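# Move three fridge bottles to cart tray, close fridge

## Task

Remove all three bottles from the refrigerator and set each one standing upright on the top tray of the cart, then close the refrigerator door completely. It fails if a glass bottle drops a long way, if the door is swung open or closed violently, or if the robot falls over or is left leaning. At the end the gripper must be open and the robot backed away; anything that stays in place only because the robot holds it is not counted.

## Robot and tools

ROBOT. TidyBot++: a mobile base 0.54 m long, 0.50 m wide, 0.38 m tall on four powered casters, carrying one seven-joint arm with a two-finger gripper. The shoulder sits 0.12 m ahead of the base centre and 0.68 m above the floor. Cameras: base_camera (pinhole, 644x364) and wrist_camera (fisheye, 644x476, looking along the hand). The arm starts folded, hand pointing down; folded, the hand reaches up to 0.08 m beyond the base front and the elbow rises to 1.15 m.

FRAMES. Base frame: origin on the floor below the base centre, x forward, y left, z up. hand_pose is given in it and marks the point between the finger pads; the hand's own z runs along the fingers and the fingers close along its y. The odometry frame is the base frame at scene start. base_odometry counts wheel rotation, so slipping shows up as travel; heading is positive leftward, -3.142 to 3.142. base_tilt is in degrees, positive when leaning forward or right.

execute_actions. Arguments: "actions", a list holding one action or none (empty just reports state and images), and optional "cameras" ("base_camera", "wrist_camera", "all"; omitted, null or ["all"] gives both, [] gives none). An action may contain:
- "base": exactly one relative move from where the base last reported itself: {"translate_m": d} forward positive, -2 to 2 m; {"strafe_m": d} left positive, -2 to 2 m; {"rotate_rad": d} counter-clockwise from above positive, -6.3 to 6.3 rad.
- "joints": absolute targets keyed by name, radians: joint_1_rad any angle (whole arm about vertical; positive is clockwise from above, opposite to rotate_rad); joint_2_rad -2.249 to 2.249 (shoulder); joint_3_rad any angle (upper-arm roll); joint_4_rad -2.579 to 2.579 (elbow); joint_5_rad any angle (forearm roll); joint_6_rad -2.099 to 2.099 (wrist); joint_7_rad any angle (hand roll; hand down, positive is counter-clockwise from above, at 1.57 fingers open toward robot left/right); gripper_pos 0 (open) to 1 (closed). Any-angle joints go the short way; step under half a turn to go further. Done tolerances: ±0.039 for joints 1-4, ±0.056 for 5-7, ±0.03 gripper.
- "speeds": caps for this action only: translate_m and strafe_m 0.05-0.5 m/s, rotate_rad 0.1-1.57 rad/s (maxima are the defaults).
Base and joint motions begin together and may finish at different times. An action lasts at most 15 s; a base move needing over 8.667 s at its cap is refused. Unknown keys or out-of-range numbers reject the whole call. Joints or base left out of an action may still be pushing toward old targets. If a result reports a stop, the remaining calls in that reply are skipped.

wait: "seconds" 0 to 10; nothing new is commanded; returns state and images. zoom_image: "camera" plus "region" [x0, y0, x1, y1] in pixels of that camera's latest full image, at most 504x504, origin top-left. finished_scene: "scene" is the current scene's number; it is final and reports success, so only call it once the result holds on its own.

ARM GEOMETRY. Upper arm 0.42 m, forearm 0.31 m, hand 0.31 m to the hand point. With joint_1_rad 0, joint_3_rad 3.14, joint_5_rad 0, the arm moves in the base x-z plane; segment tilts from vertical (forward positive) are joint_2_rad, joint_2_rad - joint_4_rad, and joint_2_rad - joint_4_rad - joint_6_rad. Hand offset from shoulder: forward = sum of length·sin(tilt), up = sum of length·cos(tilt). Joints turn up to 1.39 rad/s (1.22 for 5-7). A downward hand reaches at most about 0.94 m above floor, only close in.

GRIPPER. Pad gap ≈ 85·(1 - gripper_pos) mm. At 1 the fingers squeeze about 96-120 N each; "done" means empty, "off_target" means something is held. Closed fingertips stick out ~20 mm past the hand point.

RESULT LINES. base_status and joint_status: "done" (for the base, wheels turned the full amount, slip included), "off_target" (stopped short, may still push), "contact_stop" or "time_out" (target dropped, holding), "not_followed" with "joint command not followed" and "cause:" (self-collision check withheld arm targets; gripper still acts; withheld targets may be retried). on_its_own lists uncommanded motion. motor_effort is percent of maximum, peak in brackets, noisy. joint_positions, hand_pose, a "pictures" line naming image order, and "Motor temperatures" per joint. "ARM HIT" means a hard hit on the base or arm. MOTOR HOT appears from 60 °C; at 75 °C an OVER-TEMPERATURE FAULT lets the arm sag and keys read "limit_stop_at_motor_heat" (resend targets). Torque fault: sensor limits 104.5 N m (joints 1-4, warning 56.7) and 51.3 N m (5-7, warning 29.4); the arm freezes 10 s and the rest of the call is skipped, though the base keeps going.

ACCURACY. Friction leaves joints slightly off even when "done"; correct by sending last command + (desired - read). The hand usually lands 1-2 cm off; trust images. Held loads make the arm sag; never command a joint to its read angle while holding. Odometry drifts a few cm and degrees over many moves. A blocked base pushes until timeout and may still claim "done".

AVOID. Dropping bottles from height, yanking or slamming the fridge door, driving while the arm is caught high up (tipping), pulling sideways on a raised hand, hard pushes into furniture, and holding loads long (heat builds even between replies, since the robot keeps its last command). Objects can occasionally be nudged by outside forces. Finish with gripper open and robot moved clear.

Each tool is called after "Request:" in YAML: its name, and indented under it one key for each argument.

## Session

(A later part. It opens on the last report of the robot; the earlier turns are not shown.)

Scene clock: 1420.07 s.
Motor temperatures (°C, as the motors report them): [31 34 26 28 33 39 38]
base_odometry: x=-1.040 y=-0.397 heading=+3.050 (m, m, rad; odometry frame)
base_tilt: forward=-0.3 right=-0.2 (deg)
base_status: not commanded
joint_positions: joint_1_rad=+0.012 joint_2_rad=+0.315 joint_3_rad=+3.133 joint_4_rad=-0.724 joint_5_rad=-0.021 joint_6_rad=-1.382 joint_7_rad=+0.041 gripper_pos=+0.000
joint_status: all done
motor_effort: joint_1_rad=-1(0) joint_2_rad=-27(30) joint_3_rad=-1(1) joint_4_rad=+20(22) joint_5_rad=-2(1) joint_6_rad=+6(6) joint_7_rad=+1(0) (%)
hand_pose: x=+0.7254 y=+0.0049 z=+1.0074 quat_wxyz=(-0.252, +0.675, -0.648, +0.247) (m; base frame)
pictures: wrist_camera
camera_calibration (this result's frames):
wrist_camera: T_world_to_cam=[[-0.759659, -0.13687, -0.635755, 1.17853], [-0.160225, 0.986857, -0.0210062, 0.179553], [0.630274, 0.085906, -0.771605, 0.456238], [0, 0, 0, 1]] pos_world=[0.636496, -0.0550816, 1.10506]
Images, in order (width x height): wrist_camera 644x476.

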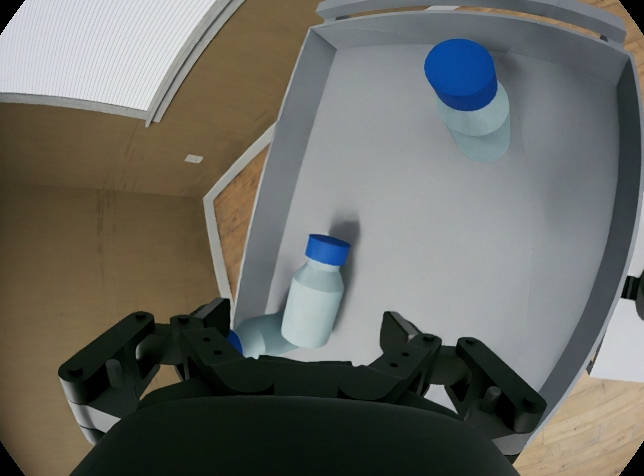

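Request:
execute_actions:
  actions:
    - {"base":{"translate_m":0.10},"joints":{"joint_2_rad":0.244,"joint_4_rad":-1.066,"joint_6_rad":-1.133},"speeds":{"translate_m":0.08}}
  cameras: ["wrist_camera"]

Scene clock: 1435.53 s.
Motor temperatures (°C, as the motors report them): [31 34 26 28 33 39 38]
base_odometry: x=-1.140 y=-0.388 heading=+3.050 (m, m, rad; odometry frame)
base_tilt: forward=-0.3 right=-0.2 (deg)
base_status: done
joint_positions: joint_1_rad=+0.012 joint_2_rad=+0.253 joint_3_rad=+3.133 joint_4_rad=-1.042 joint_5_rad=-0.021 joint_6_rad=-1.164 joint_7_rad=+0.041 gripper_pos=+0.000
joint_status: all done
motor_effort: joint_1_rad=+0(2) joint_2_rad=-27(30) joint_3_rad=-1(2) joint_4_rad=+21(21) joint_5_rad=-1(2) joint_6_rad=+5(6) joint_7_rad=+0(0) (%)
hand_pose: x=+0.7232 y=+0.0049 z=+0.9333 quat_wxyz=(-0.240, +0.678, -0.654, +0.234) (m; base frame)
pictures: wrist_camera
camera_calibration (this result's frames):
wrist_camera: T_world_to_cam=[[-0.783452, -0.132966, -0.607061, 1.12018], [-0.15698, 0.987507, -0.013703, 0.168473], [0.601299, 0.0845608, -0.794537, 0.442783], [0, 0, 0, 1]] pos_world=[0.637812, -0.0548641, 1.03414]
Images, in order (width x height): wrist_camera 644x476.

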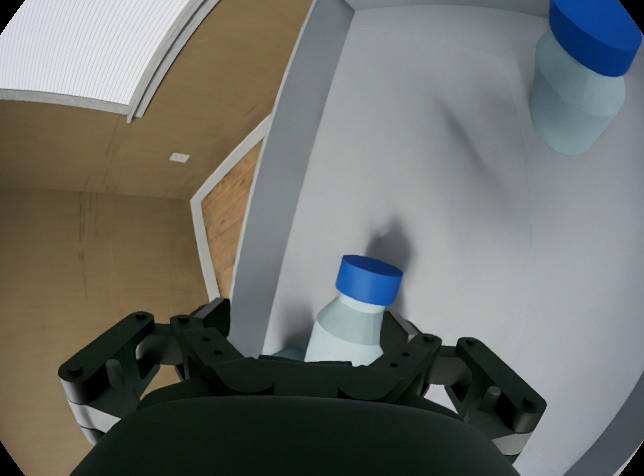

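Now descend straight down to grasp height.

Request:
execute_actions:
  actions:
    - {"joints":{"joint_2_rad":0.219,"joint_4_rad":-1.33,"joint_6_rad":-0.89}}
  cameras: ["wrist_camera"]

Scene clock: 1445.23 s.
Motor temperatures (°C, as the motors report them): [31 34 26 28 33 39 38]
base_odometry: x=-1.140 y=-0.388 heading=+3.050 (m, m, rad; odometry frame)
base_tilt: forward=-0.3 right=-0.2 (deg)
base_status: not commanded
joint_positions: joint_1_rad=+0.012 joint_2_rad=+0.232 joint_3_rad=+3.133 joint_4_rad=-1.308 joint_5_rad=-0.021 joint_6_rad=-0.923 joint_7_rad=+0.041 gripper_pos=+0.000
joint_status: all done
motor_effort: joint_1_rad=-1(0) joint_2_rad=-26(28) joint_3_rad=-1(1) joint_4_rad=+22(22) joint_5_rad=-1(1) joint_6_rad=+5(6) joint_7_rad=+0(0) (%)
hand_pose: x=+0.7255 y=+0.0044 z=+0.8591 quat_wxyz=(-0.238, +0.677, -0.656, +0.233) (m; base frame)
pictures: wrist_camera
camera_calibration (this result's frames):
wrist_camera: T_world_to_cam=[[-0.78605, -0.12876, -0.604605, 1.07659], [-0.152181, 0.988272, -0.0126166, 0.163958], [0.599138, 0.0820918, -0.796426, 0.385698], [0, 0, 0, 1]] pos_world=[0.640121, -0.0550755, 0.960162]
Images, in order (width x height): wrist_camera 644x476.

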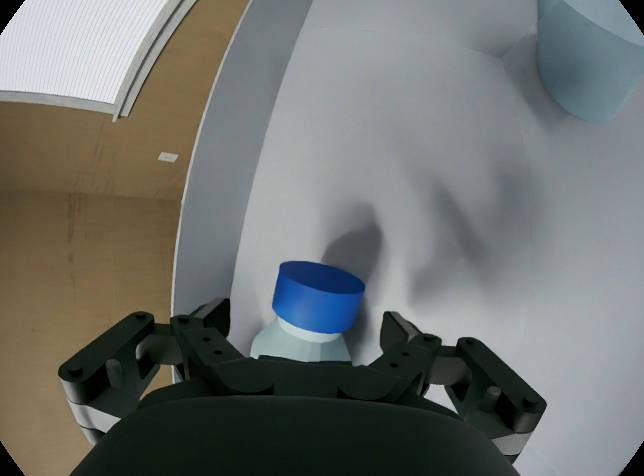

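A bit deeper along, then close.

Request:
execute_actions:
  actions:
    - {"joints":{"joint_2_rad":0.25,"joint_4_rad":-1.37,"joint_6_rad":-0.82}}
  cameras: []

Request:
execute_actions:
  actions:
    - {"joints":{"gripper_pos":1.0}}
  cameras: ["wrist_camera"]

Scene clock: 1453.57 s.
Motor temperatures (°C, as the motors report them): [31 34 26 28 33 39 38]
base_odometry: x=-1.140 y=-0.388 heading=+3.050 (m, m, rad; odometry frame)
base_tilt: forward=-0.3 right=-0.2 (deg)
base_status: not commanded
joint_positions: joint_1_rad=+0.012 joint_2_rad=+0.246 joint_3_rad=+3.133 joint_4_rad=-1.345 joint_5_rad=-0.021 joint_6_rad=-0.849 joint_7_rad=+0.041 gripper_pos=+0.000
joint_status: all done
motor_effort: joint_1_rad=-1(1) joint_2_rad=-27(28) joint_3_rad=-1(1) joint_4_rad=+22(23) joint_5_rad=-2(2) joint_6_rad=+5(5) joint_7_rad=+0(1) (%)
hand_pose: x=+0.7366 y=+0.0040 z=+0.8458 quat_wxyz=(-0.245, +0.674, -0.654, +0.241) (m; base frame)
pictures: none
No camera images: the call's "cameras" was empty. Leave "cameras" out to get every camera's image.

Scene clock: 1454.67 s.
Motor temperatures (°C, as the motors report them): [31 34 26 28 33 39 38]
base_odometry: x=-1.140 y=-0.388 heading=+3.050 (m, m, rad; odometry frame)
base_tilt: forward=-0.3 right=-0.2 (deg)
base_status: not commanded
joint_positions: joint_1_rad=+0.012 joint_2_rad=+0.245 joint_3_rad=+3.133 joint_4_rad=-1.345 joint_5_rad=-0.021 joint_6_rad=-0.848 joint_7_rad=+0.041 gripper_pos=+0.468
joint_status: gripper_pos off_target (ended at +0.468, target +1.000)
motor_effort: joint_1_rad=+0(2) joint_2_rad=-26(28) joint_3_rad=-1(2) joint_4_rad=+21(23) joint_5_rad=-2(2) joint_6_rad=+5(7) joint_7_rad=+0(0) (%)
hand_pose: x=+0.7366 y=+0.0039 z=+0.8468 quat_wxyz=(-0.246, +0.673, -0.654, +0.242) (m; base frame)
pictures: wrist_camera
camera_calibration (this result's frames):
wrist_camera: T_world_to_cam=[[-0.77129, -0.127294, -0.623625, 1.0831], [-0.150002, 0.988552, -0.0162634, 0.167456], [0.618556, 0.0810011, -0.781555, 0.342381], [0, 0, 0, 1]] pos_world=[0.648723, -0.0553991, 0.945763]
Images, in order (width x height): wrist_camera 644x476.

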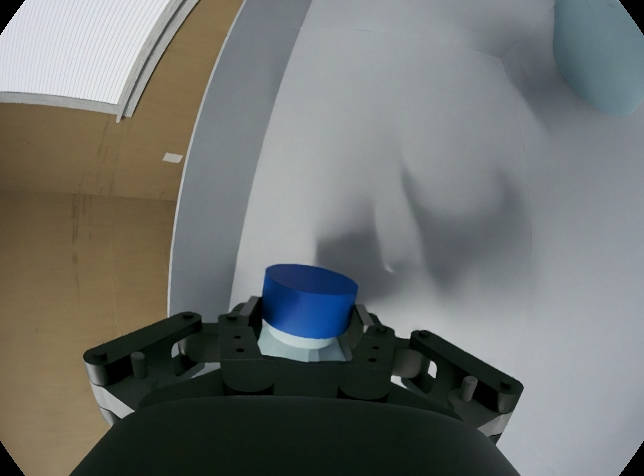

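Request:
execute_actions:
  actions:
    - {"joints":{"joint_2_rad":0.30,"joint_4_rad":-0.66,"joint_6_rad":-1.44}}
  cameras: []

Scene clock: 1467.73 s.
Motor temperatures (°C, as the motors report them): [31 34 26 28 33 39 38]
base_odometry: x=-1.140 y=-0.388 heading=+3.050 (m, m, rad; odometry frame)
base_tilt: forward=-0.3 right=-0.1 (deg)
base_status: not commanded
joint_positions: joint_1_rad=+0.012 joint_2_rad=+0.286 joint_3_rad=+3.133 joint_4_rad=-0.685 joint_5_rad=-0.021 joint_6_rad=-1.408 joint_7_rad=+0.041 gripper_pos=+0.999
joint_status: all done
on_its_own: gripper_pos moved +0.531 to your old target +1.000
motor_effort: joint_1_rad=-1(0) joint_2_rad=-26(33) joint_3_rad=-1(2) joint_4_rad=+19(27) joint_5_rad=-1(2) joint_6_rad=+6(8) joint_7_rad=+0(0) (%)
hand_pose: x=+0.7120 y=+0.0049 z=+1.0382 quat_wxyz=(-0.266, +0.670, -0.642, +0.261) (m; base frame)
pictures: none
No camera images: the call's "cameras" was empty. Leave "cameras" out to get every camera's image.

Slipped out. Look.

Request:
execute_actions:
  actions:
    - {"joints":{"gripper_pos":0.0,"joint_2_rad":0.328,"joint_4_rad":-0.70,"joint_6_rad":-1.414}}
  cameras: ["wrist_camera"]

Scene clock: 1473.60 s.
Motor temperatures (°C, as the motors report them): [31 34 26 28 33 39 38]
base_odometry: x=-1.140 y=-0.388 heading=+3.050 (m, m, rad; odometry frame)
base_tilt: forward=-0.3 right=-0.2 (deg)
base_status: not commanded
joint_positions: joint_1_rad=+0.012 joint_2_rad=+0.323 joint_3_rad=+3.133 joint_4_rad=-0.688 joint_5_rad=-0.021 joint_6_rad=-1.408 joint_7_rad=+0.041 gripper_pos=+0.000
joint_status: all done
motor_effort: joint_1_rad=-1(0) joint_2_rad=-28(29) joint_3_rad=-1(1) joint_4_rad=+19(21) joint_5_rad=-1(2) joint_6_rad=+5(6) joint_7_rad=+0(0) (%)
hand_pose: x=+0.7246 y=+0.0048 z=+1.0142 quat_wxyz=(-0.253, +0.675, -0.648, +0.247) (m; base frame)
pictures: wrist_camera
camera_calibration (this result's frames):
wrist_camera: T_world_to_cam=[[-0.758311, -0.137159, -0.6373, 1.18281], [-0.160384, 0.98682, -0.0215452, 0.180378], [0.631855, 0.0858745, -0.770315, 0.459573], [0, 0, 0, 1]] pos_world=[0.635486, -0.0552324, 1.11171]
Images, in order (width x height): wrist_camera 644x476.

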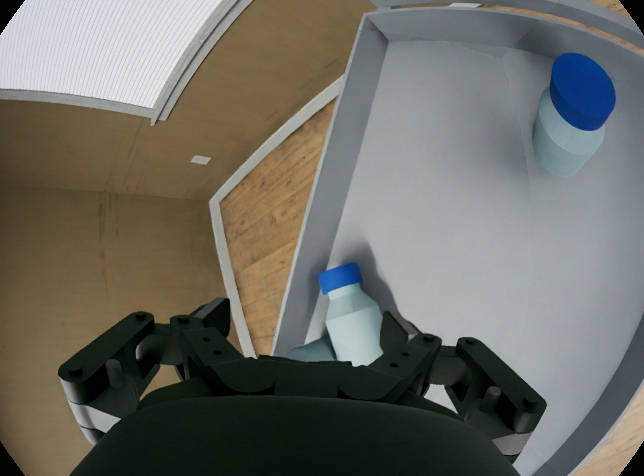

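Request:
execute_actions:
  actions:
    - {"base":{"translate_m":0.03},"joints":{"joint_1_rad":-0.05,"joint_7_rad":0.30,"joint_2_rad":0.244,"joint_4_rad":-1.066,"joint_6_rad":-1.133},"speeds":{"translate_m":0.05}}
  cameras: ["wrist_camera"]

Scene clock: 1499.87 s.
Motor temperatures (°C, as the motors report them): [31 34 26 28 33 39 38]
base_odometry: x=-1.170 y=-0.385 heading=+3.050 (m, m, rad; odometry frame)
base_tilt: forward=-0.3 right=-0.1 (deg)
base_status: done
joint_positions: joint_1_rad=-0.026 joint_2_rad=+0.256 joint_3_rad=+3.133 joint_4_rad=-1.041 joint_5_rad=-0.021 joint_6_rad=-1.165 joint_7_rad=+0.257 gripper_pos=+0.000
joint_status: all done
motor_effort: joint_1_rad=+0(1) joint_2_rad=-27(29) joint_3_rad=-1(2) joint_4_rad=+21(22) joint_5_rad=-1(1) joint_6_rad=+5(6) joint_7_rad=+0(0) (%)
hand_pose: x=+0.7229 y=+0.0276 z=+0.9317 quat_wxyz=(-0.217, +0.756, -0.563, +0.253) (m; base frame)
pictures: wrist_camera
camera_calibration (this result's frames):
wrist_camera: T_world_to_cam=[[-0.729714, -0.370209, -0.574859, 1.05967], [-0.354212, 0.923808, -0.145302, 0.412948], [0.584851, 0.0975934, -0.805248, 0.461276], [0, 0, 0, 1]] pos_world=[0.649746, -0.0342047, 1.0406]
Images, in order (width x height): wrist_camera 644x476.

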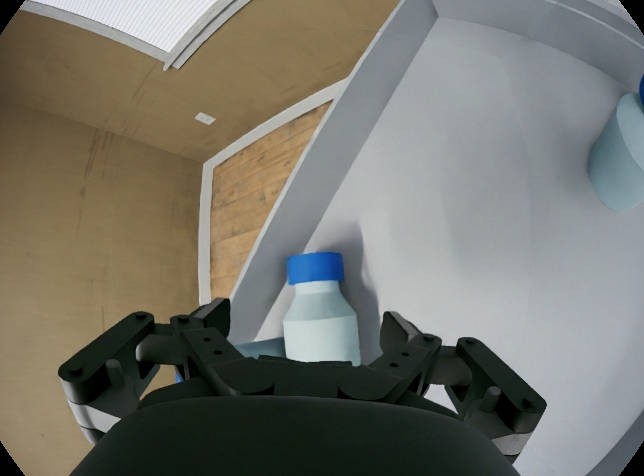

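Request:
execute_actions:
  actions:
    - {"base":{"translate_m":0.035},"joints":{"joint_2_rad":0.219,"joint_4_rad":-1.33,"joint_6_rad":-0.89},"speeds":{"translate_m":0.05}}
  cameras: ["wrist_camera"]

Scene clock: 1509.00 s.
Motor temperatures (°C, as the motors report them): [31 34 26 28 33 39 38]
base_odometry: x=-1.204 y=-0.381 heading=+3.049 (m, m, rad; odometry frame)
base_tilt: forward=-0.3 right=-0.2 (deg)
base_status: done
joint_positions: joint_1_rad=-0.026 joint_2_rad=+0.229 joint_3_rad=+3.133 joint_4_rad=-1.308 joint_5_rad=-0.021 joint_6_rad=-0.923 joint_7_rad=+0.257 gripper_pos=+0.000
joint_status: all done
motor_effort: joint_1_rad=-1(2) joint_2_rad=-27(30) joint_3_rad=-1(2) joint_4_rad=+21(23) joint_5_rad=-2(2) joint_6_rad=+5(6) joint_7_rad=+1(0) (%)
hand_pose: x=+0.7242 y=+0.0273 z=+0.8606 quat_wxyz=(-0.217, +0.754, -0.565, +0.254) (m; base frame)
pictures: wrist_camera
camera_calibration (this result's frames):
wrist_camera: T_world_to_cam=[[-0.7298, -0.366429, -0.577167, 1.0216], [-0.349478, 0.925545, -0.145707, 0.400291], [0.587586, 0.0953709, -0.803522, 0.399949], [0, 0, 0, 1]] pos_world=[0.650456, -0.0342859, 0.96933]
Images, in order (width x height): wrist_camera 644x476.

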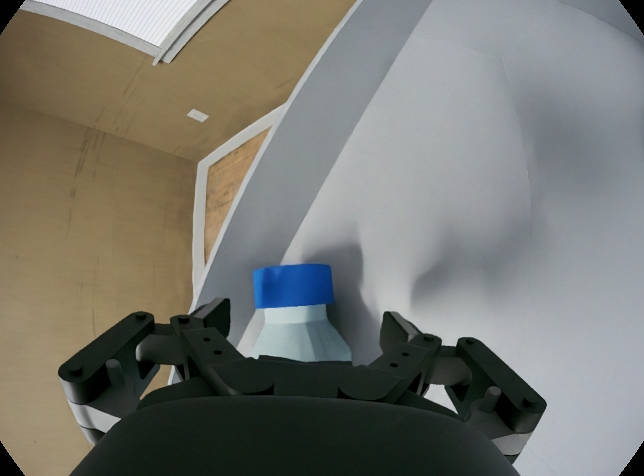

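Request:
execute_actions:
  actions:
    - {"joints":{"joint_2_rad":0.25,"joint_4_rad":-1.37,"joint_6_rad":-0.82}}
  cameras: []

Request:
execute_actions:
  actions:
    - {"joints":{"gripper_pos":1.0}}
  cameras: ["wrist_camera"]

Scene clock: 1517.80 s.
Motor temperatures (°C, as the motors report them): [31 34 26 28 33 39 38]
base_odometry: x=-1.204 y=-0.381 heading=+3.049 (m, m, rad; odometry frame)
base_tilt: forward=-0.3 right=-0.2 (deg)
base_status: not commanded
joint_positions: joint_1_rad=-0.026 joint_2_rad=+0.246 joint_3_rad=+3.133 joint_4_rad=-1.345 joint_5_rad=-0.021 joint_6_rad=-0.849 joint_7_rad=+0.257 gripper_pos=+0.000
joint_status: all done
motor_effort: joint_1_rad=-1(1) joint_2_rad=-27(28) joint_3_rad=-1(1) joint_4_rad=+22(22) joint_5_rad=+0(1) joint_6_rad=+6(6) joint_7_rad=+0(0) (%)
hand_pose: x=+0.7360 y=+0.0273 z=+0.8460 quat_wxyz=(-0.223, +0.751, -0.564, +0.262) (m; base frame)
pictures: none
No camera images: the call's "cameras" was empty. Leave "cameras" out to get every camera's image.

Scene clock: 1519.03 s.
Motor temperatures (°C, as the motors report them): [31 34 26 28 33 39 38]
base_odometry: x=-1.204 y=-0.381 heading=+3.049 (m, m, rad; odometry frame)
base_tilt: forward=-0.3 right=-0.2 (deg)
base_status: not commanded
joint_positions: joint_1_rad=-0.027 joint_2_rad=+0.247 joint_3_rad=+3.133 joint_4_rad=-1.349 joint_5_rad=-0.021 joint_6_rad=-0.833 joint_7_rad=+0.258 gripper_pos=+0.999
joint_status: all done
motor_effort: joint_1_rad=-1(5) joint_2_rad=-27(28) joint_3_rad=-1(4) joint_4_rad=+22(22) joint_5_rad=-1(4) joint_6_rad=+6(6) joint_7_rad=+0(0) (%)
hand_pose: x=+0.7390 y=+0.0275 z=+0.8466 quat_wxyz=(-0.226, +0.750, -0.562, +0.266) (m; base frame)
pictures: wrist_camera
camera_calibration (this result's frames):
wrist_camera: T_world_to_cam=[[-0.712024, -0.364845, -0.599926, 1.03051], [-0.343374, 0.926197, -0.155732, 0.407109], [0.612468, 0.0951139, -0.784753, 0.345643], [0, 0, 0, 1]] pos_world=[0.661841, -0.0339633, 0.952873]
Images, in order (width x height): wrist_camera 644x476.

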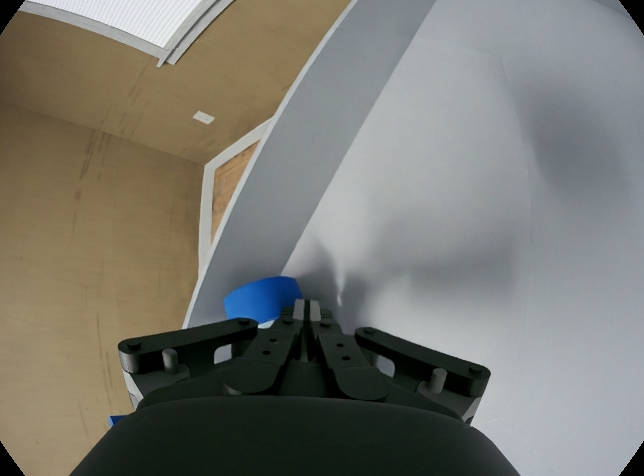

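Request:
execute_actions:
  actions:
    - {"joints":{"joint_1_rad":0.0,"joint_7_rad":0.0,"joint_2_rad":0.338,"joint_4_rad":-1.0,"joint_6_rad":-1.104}}
  cameras: ["wrist_camera"]

Scene clock: 1527.80 s.
Motor temperatures (°C, as the motors report them): [31 34 26 28 33 39 38]
base_odometry: x=-1.204 y=-0.381 heading=+3.049 (m, m, rad; odometry frame)
base_tilt: forward=-0.3 right=-0.2 (deg)
base_status: not commanded
joint_positions: joint_1_rad=-0.025 joint_2_rad=+0.324 joint_3_rad=+3.133 joint_4_rad=-1.024 joint_5_rad=-0.021 joint_6_rad=-1.071 joint_7_rad=+0.043 gripper_pos=+0.999
joint_status: all done
motor_effort: joint_1_rad=-1(1) joint_2_rad=-29(30) joint_3_rad=-1(1) joint_4_rad=+22(23) joint_5_rad=-1(2) joint_6_rad=+6(7) joint_7_rad=+0(0) (%)
hand_pose: x=+0.7647 y=+0.0279 z=+0.9162 quat_wxyz=(-0.257, +0.685, -0.637, +0.243) (m; base frame)
pictures: wrist_camera
camera_calibration (this result's frames):
wrist_camera: T_world_to_cam=[[-0.754165, -0.160173, -0.636851, 1.15101], [-0.191377, 0.981309, -0.0201761, 0.184454], [0.62818, 0.106663, -0.770723, 0.359327], [0, 0, 0, 1]] pos_world=[0.67763, -0.0349728, 1.01369]
Images, in order (width x height): wrist_camera 644x476.

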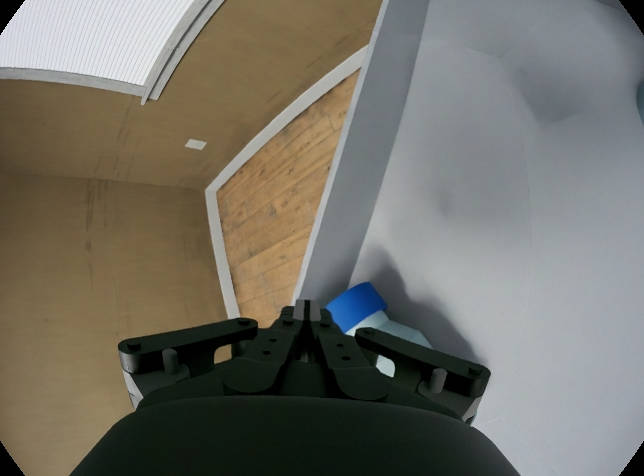

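Request:
execute_actions:
  actions:
    - {"joints":{"joint_1_rad":0.25,"joint_2_rad":0.3,"joint_4_rad":-0.5,"joint_6_rad":-1.9}}
  cameras: ["wrist_camera"]

Scene clock: 1539.83 s.
Motor temperatures (°C, as the motors report them): [31 34 26 28 33 39 38]
base_odometry: x=-1.204 y=-0.381 heading=+3.049 (m, m, rad; odometry frame)
base_tilt: forward=-0.3 right=-0.2 (deg)
base_status: not commanded
joint_positions: joint_1_rad=+0.226 joint_2_rad=+0.302 joint_3_rad=+3.133 joint_4_rad=-0.523 joint_5_rad=-0.021 joint_6_rad=-1.872 joint_7_rad=+0.043 gripper_pos=+0.999
joint_status: all done
motor_effort: joint_1_rad=-1(1) joint_2_rad=-24(31) joint_3_rad=-1(2) joint_4_rad=+16(22) joint_5_rad=-1(3) joint_6_rad=+4(5) joint_7_rad=+1(0) (%)
hand_pose: x=+0.5989 y=-0.0995 z=+1.0158 quat_wxyz=(-0.142, +0.630, -0.744, +0.169) (m; base frame)
pictures: wrist_camera
camera_calibration (this result's frames):
wrist_camera: T_world_to_cam=[[-0.913249, 0.0471631, -0.404663, 0.949019], [0.0434182, 0.998887, 0.0184326, 0.10166], [0.405082, -0.000736224, -0.91428, 0.822617], [0, 0, 0, 1]] pos_world=[0.529049, -0.1457, 1.13426]
Images, in order (width x height): wrist_camera 644x476.

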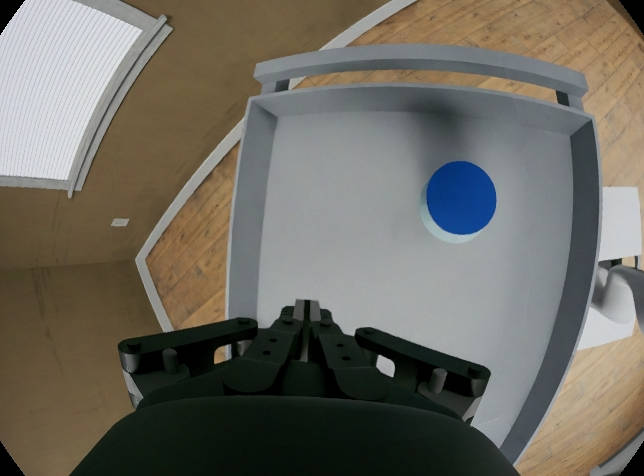

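Wrong side; use left.

Request:
execute_actions:
  actions:
    - {"joints":{"joint_1_rad":-0.3}}
  cameras: ["wrist_camera"]

Scene clock: 1549.93 s.
Motor temperatures (°C, as the motors report them): [31 34 26 28 33 39 38]
base_odometry: x=-1.204 y=-0.381 heading=+3.049 (m, m, rad; odometry frame)
base_tilt: forward=-0.3 right=-0.2 (deg)
base_status: not commanded
joint_positions: joint_1_rad=-0.280 joint_2_rad=+0.302 joint_3_rad=+3.133 joint_4_rad=-0.523 joint_5_rad=-0.021 joint_6_rad=-1.872 joint_7_rad=+0.043 gripper_pos=+0.999
joint_status: all done
motor_effort: joint_1_rad=-1(3) joint_2_rad=-24(25) joint_3_rad=-1(2) joint_4_rad=+16(16) joint_5_rad=-1(2) joint_6_rad=+3(4) joint_7_rad=+0(0) (%)
hand_pose: x=+0.5870 y=+0.1454 z=+1.0158 quat_wxyz=(-0.180, +0.797, -0.563, +0.128) (m; base frame)
pictures: wrist_camera
camera_calibration (this result's frames):
wrist_camera: T_world_to_cam=[[-0.82178, -0.401155, -0.404664, 0.938135], [-0.445918, 0.894884, 0.0184326, 0.159891], [0.354733, 0.195594, -0.91428, 0.828608], [0, 0, 0, 1]] pos_world=[0.548304, 0.0711829, 1.13426]
Images, in order (width x height): wrist_camera 644x476.

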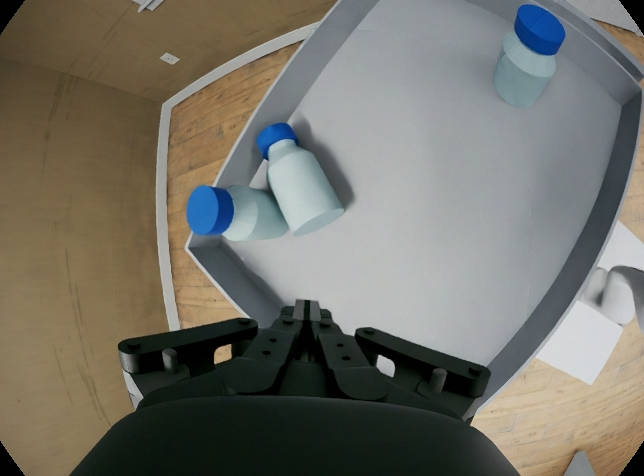

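Request:
execute_actions:
  actions:
    - {"joints":{"joint_1_rad":-0.148,"joint_2_rad":0.609,"joint_4_rad":-0.275,"joint_6_rad":-1.908,"joint_7_rad":0.89,"gripper_pos":0.0}}
  cameras: ["wrist_camera"]

Scene clock: 1577.03 s.
Motor temperatures (°C, as the motors report them): [31 34 26 28 33 39 38]
base_odometry: x=-1.204 y=-0.381 heading=+3.049 (m, m, rad; odometry frame)
base_tilt: forward=-0.3 right=-0.2 (deg)
base_status: not commanded
joint_positions: joint_1_rad=-0.168 joint_2_rad=+0.614 joint_3_rad=+3.133 joint_4_rad=-0.303 joint_5_rad=-0.021 joint_6_rad=-1.877 joint_7_rad=+0.853 gripper_pos=+0.000
joint_status: all done
motor_effort: joint_1_rad=-1(1) joint_2_rad=-34(38) joint_3_rad=-1(2) joint_4_rad=+17(18) joint_5_rad=-1(2) joint_6_rad=+3(3) joint_7_rad=+0(0) (%)
hand_pose: x=+0.7066 y=+0.1101 z=+0.9243 quat_wxyz=(-0.085, +0.950, -0.260, +0.151) (m; base frame)
pictures: wrist_camera
camera_calibration (this result's frames):
wrist_camera: T_world_to_cam=[[-0.389412, -0.901473, -0.188955, 0.535402], [-0.883651, 0.423524, -0.199471, 0.809175], [0.259845, 0.0892941, -0.961513, 0.831864], [0, 0, 0, 1]] pos_world=[0.707364, 0.065666, 1.06242]
Images, in order (width x height): wrist_camera 644x476.

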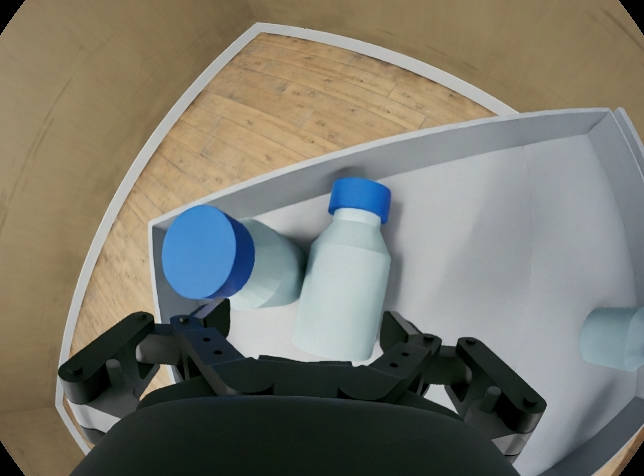

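Request:
execute_actions:
  actions:
    - {"joints":{"joint_1_rad":-0.115}}
  cameras: []

Request:
execute_actions:
  actions:
    - {"joints":{"joint_2_rad":0.442,"joint_4_rad":-0.88,"joint_6_rad":-1.47}}
  cameras: ["wrist_camera"]

Scene clock: 1593.17 s.
Motor temperatures (°C, as the motors report them): [31 35 26 28 33 39 38]
base_odometry: x=-1.204 y=-0.381 heading=+3.049 (m, m, rad; odometry frame)
base_tilt: forward=-0.3 right=-0.2 (deg)
base_status: not commanded
joint_positions: joint_1_rad=-0.134 joint_2_rad=+0.614 joint_3_rad=+3.133 joint_4_rad=-0.303 joint_5_rad=-0.021 joint_6_rad=-1.877 joint_7_rad=+0.853 gripper_pos=+0.000
joint_status: all done
motor_effort: joint_1_rad=-1(1) joint_2_rad=-34(34) joint_3_rad=-2(2) joint_4_rad=+16(16) joint_5_rad=-1(2) joint_6_rad=+3(3) joint_7_rad=+0(1) (%)
hand_pose: x=+0.7100 y=+0.0902 z=+0.9243 quat_wxyz=(-0.082, +0.945, -0.276, +0.152) (m; base frame)
pictures: none
No camera images: the call's "cameras" was empty. Leave "cameras" out to get every camera's image.

Scene clock: 1595.03 s.
Motor temperatures (°C, as the motors report them): [31 35 26 28 33 39 38]
base_odometry: x=-1.204 y=-0.381 heading=+3.049 (m, m, rad; odometry frame)
base_tilt: forward=-0.3 right=-0.2 (deg)
base_status: not commanded
joint_positions: joint_1_rad=-0.134 joint_2_rad=+0.454 joint_3_rad=+3.133 joint_4_rad=-0.854 joint_5_rad=-0.021 joint_6_rad=-1.500 joint_7_rad=+0.853 gripper_pos=+0.000
joint_status: all done
motor_effort: joint_1_rad=+0(2) joint_2_rad=-32(34) joint_3_rad=-1(2) joint_4_rad=+19(20) joint_5_rad=-2(1) joint_6_rad=+3(3) joint_7_rad=+0(1) (%)
hand_pose: x=+0.7020 y=+0.0901 z=+0.8476 quat_wxyz=(-0.080, +0.946, -0.280, +0.146) (m; base frame)
pictures: wrist_camera
camera_calibration (this result's frames):
wrist_camera: T_world_to_cam=[[-0.428003, -0.885011, -0.183218, 0.521862], [-0.86862, 0.458805, -0.187074, 0.774009], [0.249624, 0.0790785, -0.965109, 0.772165], [0, 0, 0, 1]] pos_world=[0.702928, 0.0456728, 0.985634]
Images, in order (width x height): wrist_camera 644x476.

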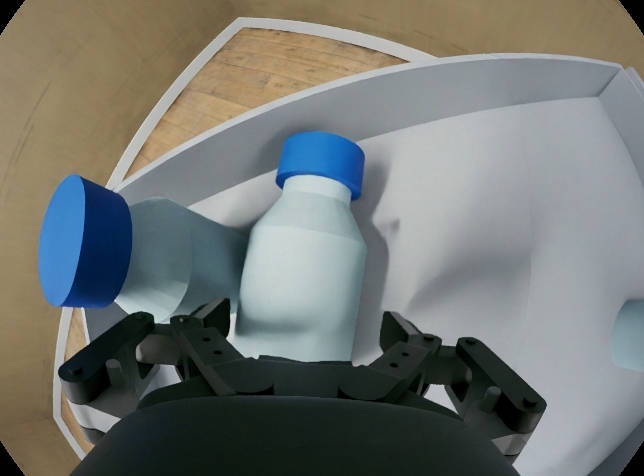

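Request:
execute_actions:
  actions:
    - {"joints":{"gripper_pos":1.0}}
  cameras: ["wrist_camera"]

Scene clock: 1600.77 s.
Motor temperatures (°C, as the motors report them): [31 35 26 28 33 39 38]
base_odometry: x=-1.204 y=-0.381 heading=+3.049 (m, m, rad; odometry frame)
base_tilt: forward=-0.3 right=-0.2 (deg)
base_status: not commanded
joint_positions: joint_1_rad=-0.134 joint_2_rad=+0.448 joint_3_rad=+3.133 joint_4_rad=-0.858 joint_5_rad=-0.020 joint_6_rad=-1.497 joint_7_rad=+0.853 gripper_pos=+0.270
joint_status: gripper_pos off_target (ended at +0.270, target +1.000)
motor_effort: joint_1_rad=-1(2) joint_2_rad=-33(35) joint_3_rad=-1(2) joint_4_rad=+20(22) joint_5_rad=-1(3) joint_6_rad=+3(5) joint_7_rad=+0(0) (%)
hand_pose: x=+0.7010 y=+0.0898 z=+0.8495 quat_wxyz=(-0.081, +0.945, -0.280, +0.148) (m; base frame)
pictures: wrist_camera
camera_calibration (this result's frames):
wrist_camera: T_world_to_cam=[[-0.427499, -0.884792, -0.185437, 0.523009], [-0.867681, 0.459162, -0.190524, 0.775845], [0.25372, 0.0794516, -0.964009, 0.770511], [0, 0, 0, 1]] pos_world=[0.701278, 0.0452976, 0.987582]
Images, in order (width x height): wrist_camera 644x476.

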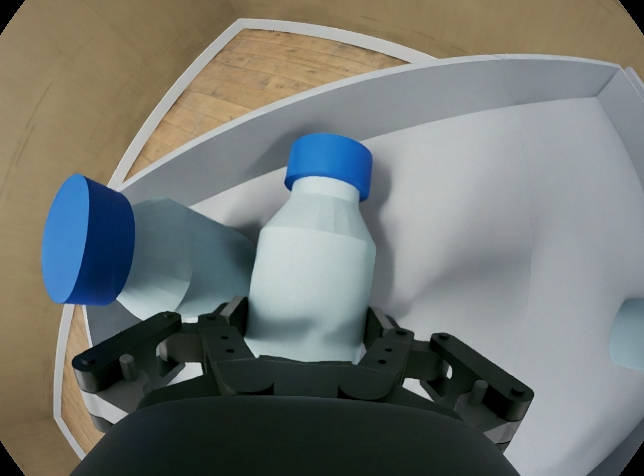

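Good body grip. Lift.

Request:
execute_actions:
  actions:
    - {"joints":{"joint_2_rad":0.56,"joint_4_rad":-0.22,"joint_6_rad":-1.99}}
  cameras: []

Scene clock: 1608.67 s.
Motor temperatures (°C, as the motors report them): [31 35 26 28 33 39 38]
base_odometry: x=-1.204 y=-0.381 heading=+3.049 (m, m, rad; odometry frame)
base_tilt: forward=-0.2 right=-0.2 (deg)
base_status: not commanded
joint_positions: joint_1_rad=-0.134 joint_2_rad=+0.569 joint_3_rad=+3.133 joint_4_rad=-0.259 joint_5_rad=-0.020 joint_6_rad=-1.968 joint_7_rad=+0.853 gripper_pos=+0.270
joint_status: all done
motor_effort: joint_1_rad=-1(1) joint_2_rad=-35(38) joint_3_rad=-1(1) joint_4_rad=+18(22) joint_5_rad=-2(2) joint_6_rad=+4(4) joint_7_rad=+0(1) (%)
hand_pose: x=+0.6760 y=+0.0849 z=+0.9562 quat_wxyz=(-0.081, +0.946, -0.275, +0.152) (m; base frame)
pictures: none
No camera images: the call's "cameras" was empty. Leave "cameras" out to get every camera's image.

Request:
execute_actions:
  actions:
    - {"base":{"translate_m":-0.4},"joints":{"joint_7_rad":1.57,"joint_1_rad":0.0},"speeds":{"translate_m":0.15}}
  cameras: []

Request:
execute_actions:
  actions:
    - {"joints":{"joint_2_rad":0.2,"joint_4_rad":-1.605,"joint_6_rad":0.30}}

Scene clock: 1622.97 s.
Motor temperatures (°C, as the motors report them): [31 35 26 28 33 39 38]
base_odometry: x=-0.806 y=-0.418 heading=+3.049 (m, m, rad; odometry frame)
base_tilt: forward=-0.3 right=-0.2 (deg)
base_status: done
joint_positions: joint_1_rad=-0.014 joint_2_rad=+0.578 joint_3_rad=+3.133 joint_4_rad=-0.259 joint_5_rad=-0.020 joint_6_rad=-1.971 joint_7_rad=+1.543 gripper_pos=+0.270
joint_status: all done
motor_effort: joint_1_rad=-1(3) joint_2_rad=-36(38) joint_3_rad=-1(2) joint_4_rad=+18(19) joint_5_rad=-2(3) joint_6_rad=+4(5) joint_7_rad=+0(1) (%)
hand_pose: x=+0.6839 y=+0.0176 z=+0.9510 quat_wxyz=(-0.015, +0.986, +0.002, +0.166) (m; base frame)
pictures: none
No camera images: the call's "cameras" was empty. Leave "cameras" out to get every camera's image.

Scene clock: 1625.87 s.
Motor temperatures (°C, as the motors report them): [31 35 26 28 33 39 38]
base_odometry: x=-0.806 y=-0.418 heading=+3.049 (m, m, rad; odometry frame)
base_tilt: forward=-0.3 right=-0.2 (deg)
base_status: not commanded
joint_positions: joint_1_rad=-0.014 joint_2_rad=+0.236 joint_3_rad=+3.133 joint_4_rad=-1.604 joint_5_rad=-0.020 joint_6_rad=+0.245 joint_7_rad=+1.543 gripper_pos=+0.270
joint_status: all done
motor_effort: joint_1_rad=-1(1) joint_2_rad=-32(38) joint_3_rad=-1(2) joint_4_rad=+28(28) joint_5_rad=-1(2) joint_6_rad=+12(13) joint_7_rad=+0(0) (%)
hand_pose: x=+0.8313 y=+0.0146 z=+0.9998 quat_wxyz=(-0.023, +0.716, -0.012, +0.698) (m; base frame)
pictures: base_camera, wrist_camera
camera_calibration (this result's frames):
wrist_camera: T_world_to_cam=[[-0.0078617, -0.99844, 0.0552812, -0.0477567], [-0.0929555, -0.0543138, -0.994188, 1.11912], [0.995639, -0.0129547, -0.0923835, -0.598604], [0, 0, 0, 1]] pos_world=[0.699647, 0.00534689, 1.05996]
Images, in order (width x height): base_camera 644x364, wrist_camera 644x476.

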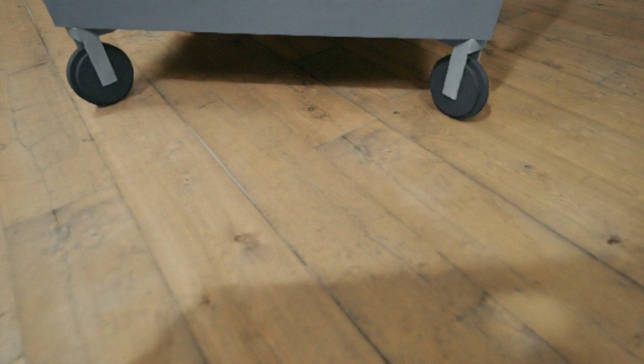

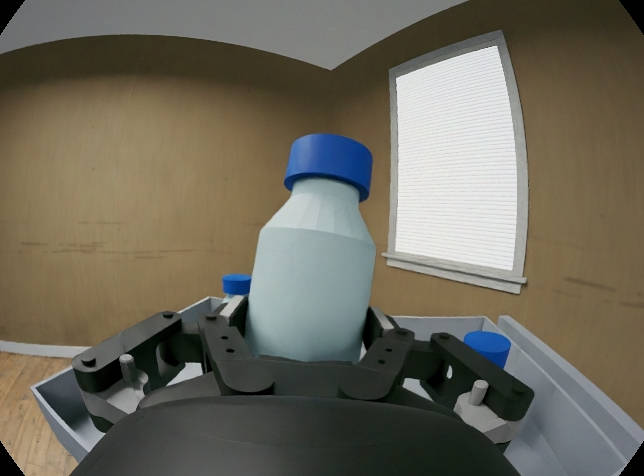

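Request:
execute_actions:
  actions:
    - {"base":{"translate_m":0.2},"speeds":{"translate_m":0.1}}
  cameras: []

Request:
execute_actions:
  actions:
    - {"joints":{"joint_2_rad":0.40,"joint_6_rad":0.50}}
  cameras: ["wrist_camera"]

Scene clock: 1638.63 s.
Motor temperatures (°C, as the motors report them): [31 35 26 28 33 39 38]
base_odometry: x=-1.005 y=-0.400 heading=+3.048 (m, m, rad; odometry frame)
base_tilt: forward=-0.3 right=-0.1 (deg)
base_status: done
joint_positions: joint_1_rad=-0.014 joint_2_rad=+0.229 joint_3_rad=+3.133 joint_4_rad=-1.606 joint_5_rad=-0.020 joint_6_rad=+0.245 joint_7_rad=+1.543 gripper_pos=+0.270
joint_status: not commanded
motor_effort: joint_1_rad=-1(2) joint_2_rad=-32(36) joint_3_rad=-1(2) joint_4_rad=+27(29) joint_5_rad=-1(1) joint_6_rad=+12(13) joint_7_rad=+0(0) (%)
hand_pose: x=+0.8291 y=+0.0146 z=+1.0034 quat_wxyz=(-0.023, +0.714, -0.012, +0.700) (m; base frame)
pictures: none
No camera images: the call's "cameras" was empty. Leave "cameras" out to get every camera's image.

Scene clock: 1640.20 s.
Motor temperatures (°C, as the motors report them): [31 35 26 28 33 39 38]
base_odometry: x=-1.005 y=-0.400 heading=+3.048 (m, m, rad; odometry frame)
base_tilt: forward=-0.3 right=-0.2 (deg)
base_status: not commanded
joint_positions: joint_1_rad=-0.014 joint_2_rad=+0.432 joint_3_rad=+3.133 joint_4_rad=-1.613 joint_5_rad=-0.020 joint_6_rad=+0.443 joint_7_rad=+1.543 gripper_pos=+0.270
joint_status: joint_6_rad off_target (ended at +0.443, target +0.500); the others done
motor_effort: joint_1_rad=-1(1) joint_2_rad=-38(42) joint_3_rad=-1(1) joint_4_rad=+27(29) joint_5_rad=-1(1) joint_6_rad=+12(14) joint_7_rad=+0(0) (%)
hand_pose: x=+0.8857 y=+0.0140 z=+0.9104 quat_wxyz=(-0.021, +0.718, -0.013, +0.695) (m; base frame)
pictures: wrist_camera
camera_calibration (this result's frames):
wrist_camera: T_world_to_cam=[[-0.0117106, -0.998393, 0.0554412, -0.0397186], [-0.100864, -0.0539828, -0.993435, 1.04154], [0.994831, -0.0172258, -0.10007, -0.65322], [0, 0, 0, 1]] pos_world=[0.754433, 0.00531832, 0.971538]
Images, in order (width x height): wrist_camera 644x476.

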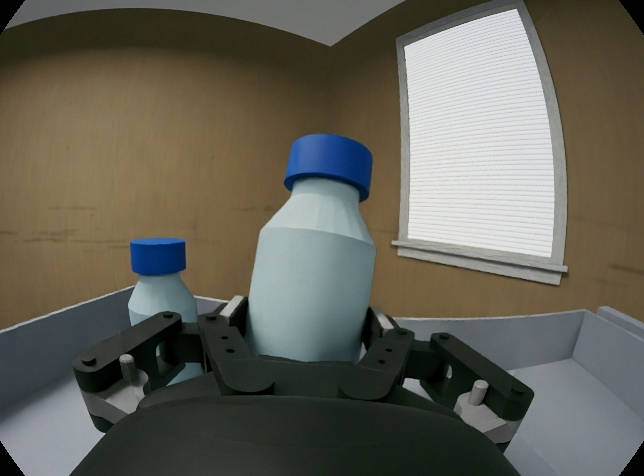

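Lower a bit more.

Request:
execute_actions:
  actions:
    - {"joints":{"joint_2_rad":0.50,"joint_6_rad":0.60}}
  cameras: []

Scene clock: 1650.13 s.
Motor temperatures (°C, as the motors report them): [31 35 26 28 33 39 38]
base_odometry: x=-1.005 y=-0.400 heading=+3.048 (m, m, rad; odometry frame)
base_tilt: forward=-0.3 right=-0.2 (deg)
base_status: not commanded
joint_positions: joint_1_rad=-0.013 joint_2_rad=+0.515 joint_3_rad=+3.133 joint_4_rad=-1.613 joint_5_rad=-0.020 joint_6_rad=+0.539 joint_7_rad=+1.543 gripper_pos=+0.270
joint_status: joint_6_rad off_target (ended at +0.539, target +0.600); the others done
motor_effort: joint_1_rad=-2(3) joint_2_rad=-38(41) joint_3_rad=-2(3) joint_4_rad=+20(26) joint_5_rad=+0(1) joint_6_rad=+13(14) joint_7_rad=+0(0) (%)
hand_pose: x=+0.9041 y=+0.0132 z=+0.8760 quat_wxyz=(-0.021, +0.713, -0.014, +0.700) (m; base frame)
pictures: none
No camera images: the call's "cameras" was empty. Leave "cameras" out to get every camera's image.

Request:
execute_actions:
  actions:
    - {"joints":{"gripper_pos":0.0}}
  cameras: ["wrist_camera"]

Scene clock: 1657.87 s.
Motor temperatures (°C, as the motors report them): [31 36 26 28 33 39 38]
base_odometry: x=-1.005 y=-0.400 heading=+3.048 (m, m, rad; odometry frame)
base_tilt: forward=-0.3 right=-0.2 (deg)
base_status: not commanded
joint_positions: joint_1_rad=-0.012 joint_2_rad=+0.506 joint_3_rad=+3.133 joint_4_rad=-1.612 joint_5_rad=-0.020 joint_6_rad=+0.568 joint_7_rad=+1.543 gripper_pos=+0.000
joint_status: all done
motor_effort: joint_1_rad=-1(5) joint_2_rad=-35(38) joint_3_rad=-1(5) joint_4_rad=+21(22) joint_5_rad=-1(1) joint_6_rad=+9(13) joint_7_rad=+0(0) (%)
hand_pose: x=+0.9024 y=+0.0125 z=+0.8923 quat_wxyz=(-0.021, +0.700, -0.014, +0.714) (m; base frame)
pictures: wrist_camera
camera_calibration (this result's frames):
wrist_camera: T_world_to_cam=[[-0.0183235, -0.998341, 0.0545909, -0.0333694], [-0.0493572, -0.0536303, -0.99734, 0.982201], [0.998613, -0.0209692, -0.0482926, -0.721309], [0, 0, 0, 1]] pos_world=[0.768175, 0.00423639, 0.946576]
Images, in order (width x height): wrist_camera 644x476.

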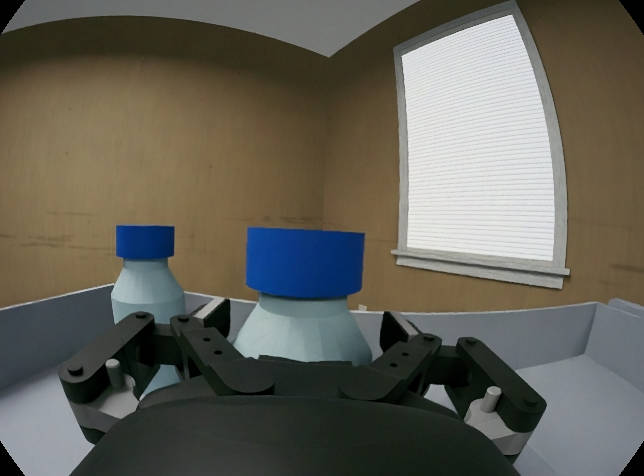

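Standing. Raise slightly and back away.

Request:
execute_actions:
  actions:
    - {"base":{"translate_m":-0.45},"joints":{"joint_2_rad":0.42,"joint_6_rad":0.5},"speeds":{"translate_m":0.12}}

Scene clock: 1669.07 s.
Motor temperatures (°C, as the motors report them): [31 36 26 28 33 39 38]
base_odometry: x=-0.557 y=-0.442 heading=+3.048 (m, m, rad; odometry frame)
base_tilt: forward=-0.3 right=-0.2 (deg)
base_status: done
joint_positions: joint_1_rad=-0.010 joint_2_rad=+0.416 joint_3_rad=+3.133 joint_4_rad=-1.600 joint_5_rad=-0.020 joint_6_rad=+0.532 joint_7_rad=+1.543 gripper_pos=+0.000
joint_status: all done
motor_effort: joint_1_rad=+0(3) joint_2_rad=-32(38) joint_3_rad=-1(4) joint_4_rad=+22(23) joint_5_rad=-1(0) joint_6_rad=+9(9) joint_7_rad=+0(0) (%)
hand_pose: x=+0.8828 y=+0.0105 z=+0.9581 quat_wxyz=(-0.021, +0.676, -0.014, +0.737) (m; base frame)
pictures: base_camera, wrist_camera
camera_calibration (this result's frames):
wrist_camera: T_world_to_cam=[[-0.0238061, -0.998339, 0.0524661, -0.0324402], [0.0168765, -0.0528748, -0.998459, 0.98931], [0.999574, -0.0228839, 0.0181073, -0.763041], [0, 0, 0, 1]] pos_world=[0.745248, 0.0024619, 1.0033]
Images, in order (width x height): base_camera 644x364, wrist_camera 644x476.

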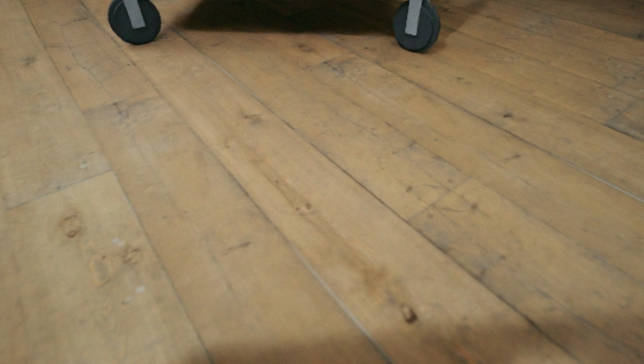

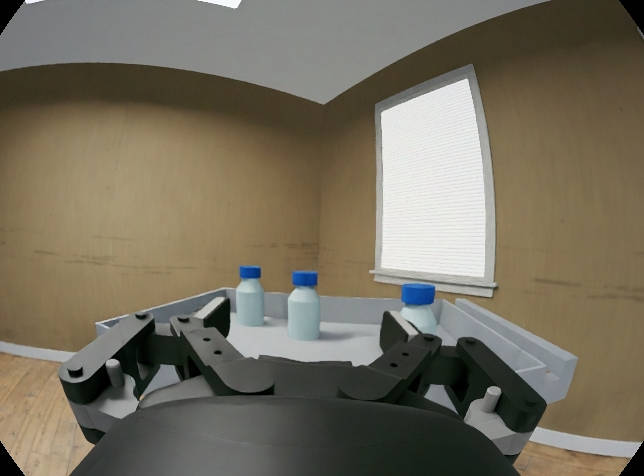

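Request:
execute_actions:
  actions:
    - {"base":{"rotate_rad":2.2},"joints":{"joint_1_rad":0,"joint_2_rad":-0.38,"joint_4_rad":-2.55,"joint_6_rad":0.6,"gripper_pos":1.0},"speeds":{"rotate_rad":0.8}}

Scene clock: 1678.13 s.
Motor temperatures (°C, as the motors report them): [31 36 26 28 33 39 38]
base_odometry: x=-0.557 y=-0.442 heading=-1.036 (m, m, rad; odometry frame)
base_tilt: forward=-0.3 right=-0.2 (deg)
base_status: done
joint_positions: joint_1_rad=-0.001 joint_2_rad=-0.372 joint_3_rad=+3.138 joint_4_rad=-2.525 joint_5_rad=-0.020 joint_6_rad=+0.567 joint_7_rad=+1.543 gripper_pos=+0.999
joint_status: all done
motor_effort: joint_1_rad=+0(5) joint_2_rad=-6(34) joint_3_rad=+0(4) joint_4_rad=+21(23) joint_5_rad=-1(0) joint_6_rad=+9(9) joint_7_rad=+0(0) (%)
hand_pose: x=+0.5397 y=+0.0005 z=+0.8960 quat_wxyz=(-0.013, +0.712, -0.017, +0.701) (m; base frame)
pictures: base_camera, wrist_camera
camera_calibration (this result's frames):
wrist_camera: T_world_to_cam=[[-0.0306447, -0.997639, 0.0614656, -0.0517182], [-0.0856638, -0.0586468, -0.994597, 0.984406], [0.995853, -0.0357445, -0.0836643, -0.325977], [0, 0, 0, 1]] pos_world=[0.407368, -0.0055156, 0.954993]
Images, in order (width x height): base_camera 644x364, wrist_camera 644x476.

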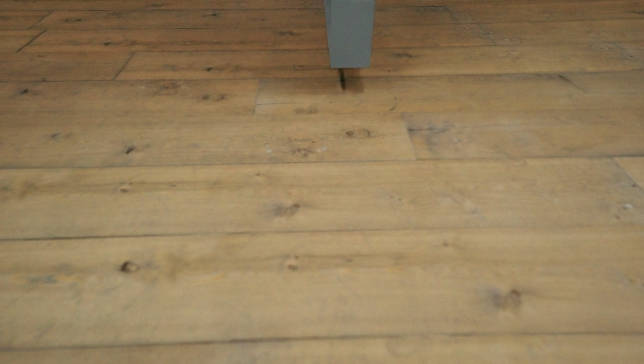

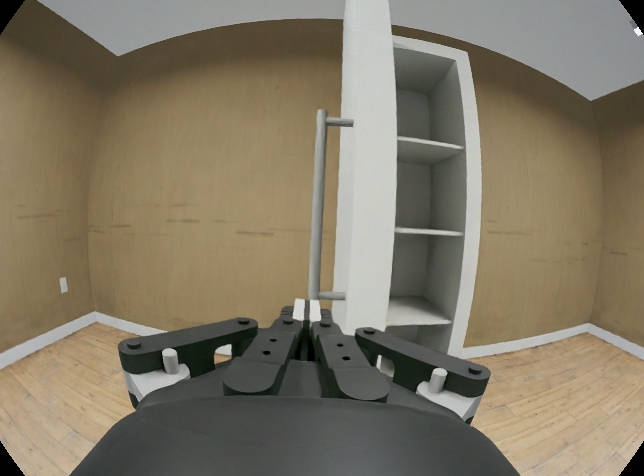

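Request:
execute_actions:
  actions:
    - {"base":{"strafe_m":0.25}}
  cameras: []

Request:
execute_actions:
  actions:
    - {"base":{"translate_m":0.55},"speeds":{"translate_m":0.3}}

Scene clock: 1692.07 s.
Motor temperatures (°C, as the motors report them): [31 35 26 28 33 40 38]
base_odometry: x=-0.342 y=-0.314 heading=-1.035 (m, m, rad; odometry frame)
base_tilt: forward=-0.3 right=-0.1 (deg)
base_status: done
joint_positions: joint_1_rad=-0.001 joint_2_rad=-0.372 joint_3_rad=+3.138 joint_4_rad=-2.525 joint_5_rad=-0.020 joint_6_rad=+0.567 joint_7_rad=+1.543 gripper_pos=+0.999
joint_status: not commanded
motor_effort: joint_1_rad=-1(2) joint_2_rad=-5(6) joint_3_rad=+0(1) joint_4_rad=+21(21) joint_5_rad=-1(0) joint_6_rad=+9(9) joint_7_rad=+0(0) (%)
hand_pose: x=+0.5397 y=+0.0005 z=+0.8960 quat_wxyz=(-0.013, +0.712, -0.017, +0.701) (m; base frame)
pictures: none
No camera images: the call's "cameras" was empty. Leave "cameras" out to get every camera's image.

Scene clock: 1694.87 s.
Motor temperatures (°C, as the motors report them): [31 35 26 28 33 40 38]
base_odometry: x=-0.061 y=-0.787 heading=-1.035 (m, m, rad; odometry frame)
base_tilt: forward=-0.3 right=-0.2 (deg)
base_status: done
joint_positions: joint_1_rad=-0.001 joint_2_rad=-0.376 joint_3_rad=+3.138 joint_4_rad=-2.526 joint_5_rad=-0.020 joint_6_rad=+0.569 joint_7_rad=+1.543 gripper_pos=+0.999
joint_status: not commanded
motor_effort: joint_1_rad=-1(1) joint_2_rad=-5(7) joint_3_rad=+0(0) joint_4_rad=+21(22) joint_5_rad=-1(0) joint_6_rad=+9(9) joint_7_rad=+0(0) (%)
hand_pose: x=+0.5388 y=+0.0004 z=+0.8978 quat_wxyz=(-0.013, +0.711, -0.017, +0.703) (m; base frame)
pictures: base_camera, wrist_camera
camera_calibration (this result's frames):
wrist_camera: T_world_to_cam=[[-0.0309913, -0.997637, 0.0613164, -0.0515514], [-0.0805506, -0.0586535, -0.995023, 0.983785], [0.996269, -0.0357761, -0.0785425, -0.329705], [0, 0, 0, 1]] pos_world=[0.406121, -0.00552274, 0.956154]
Images, in order (width x height): base_camera 644x364, wrist_camera 644x476.

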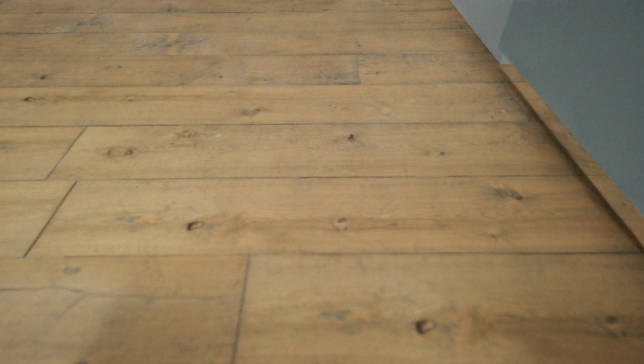

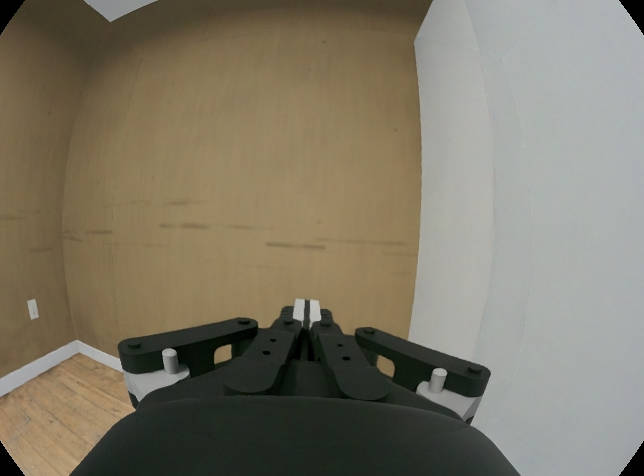

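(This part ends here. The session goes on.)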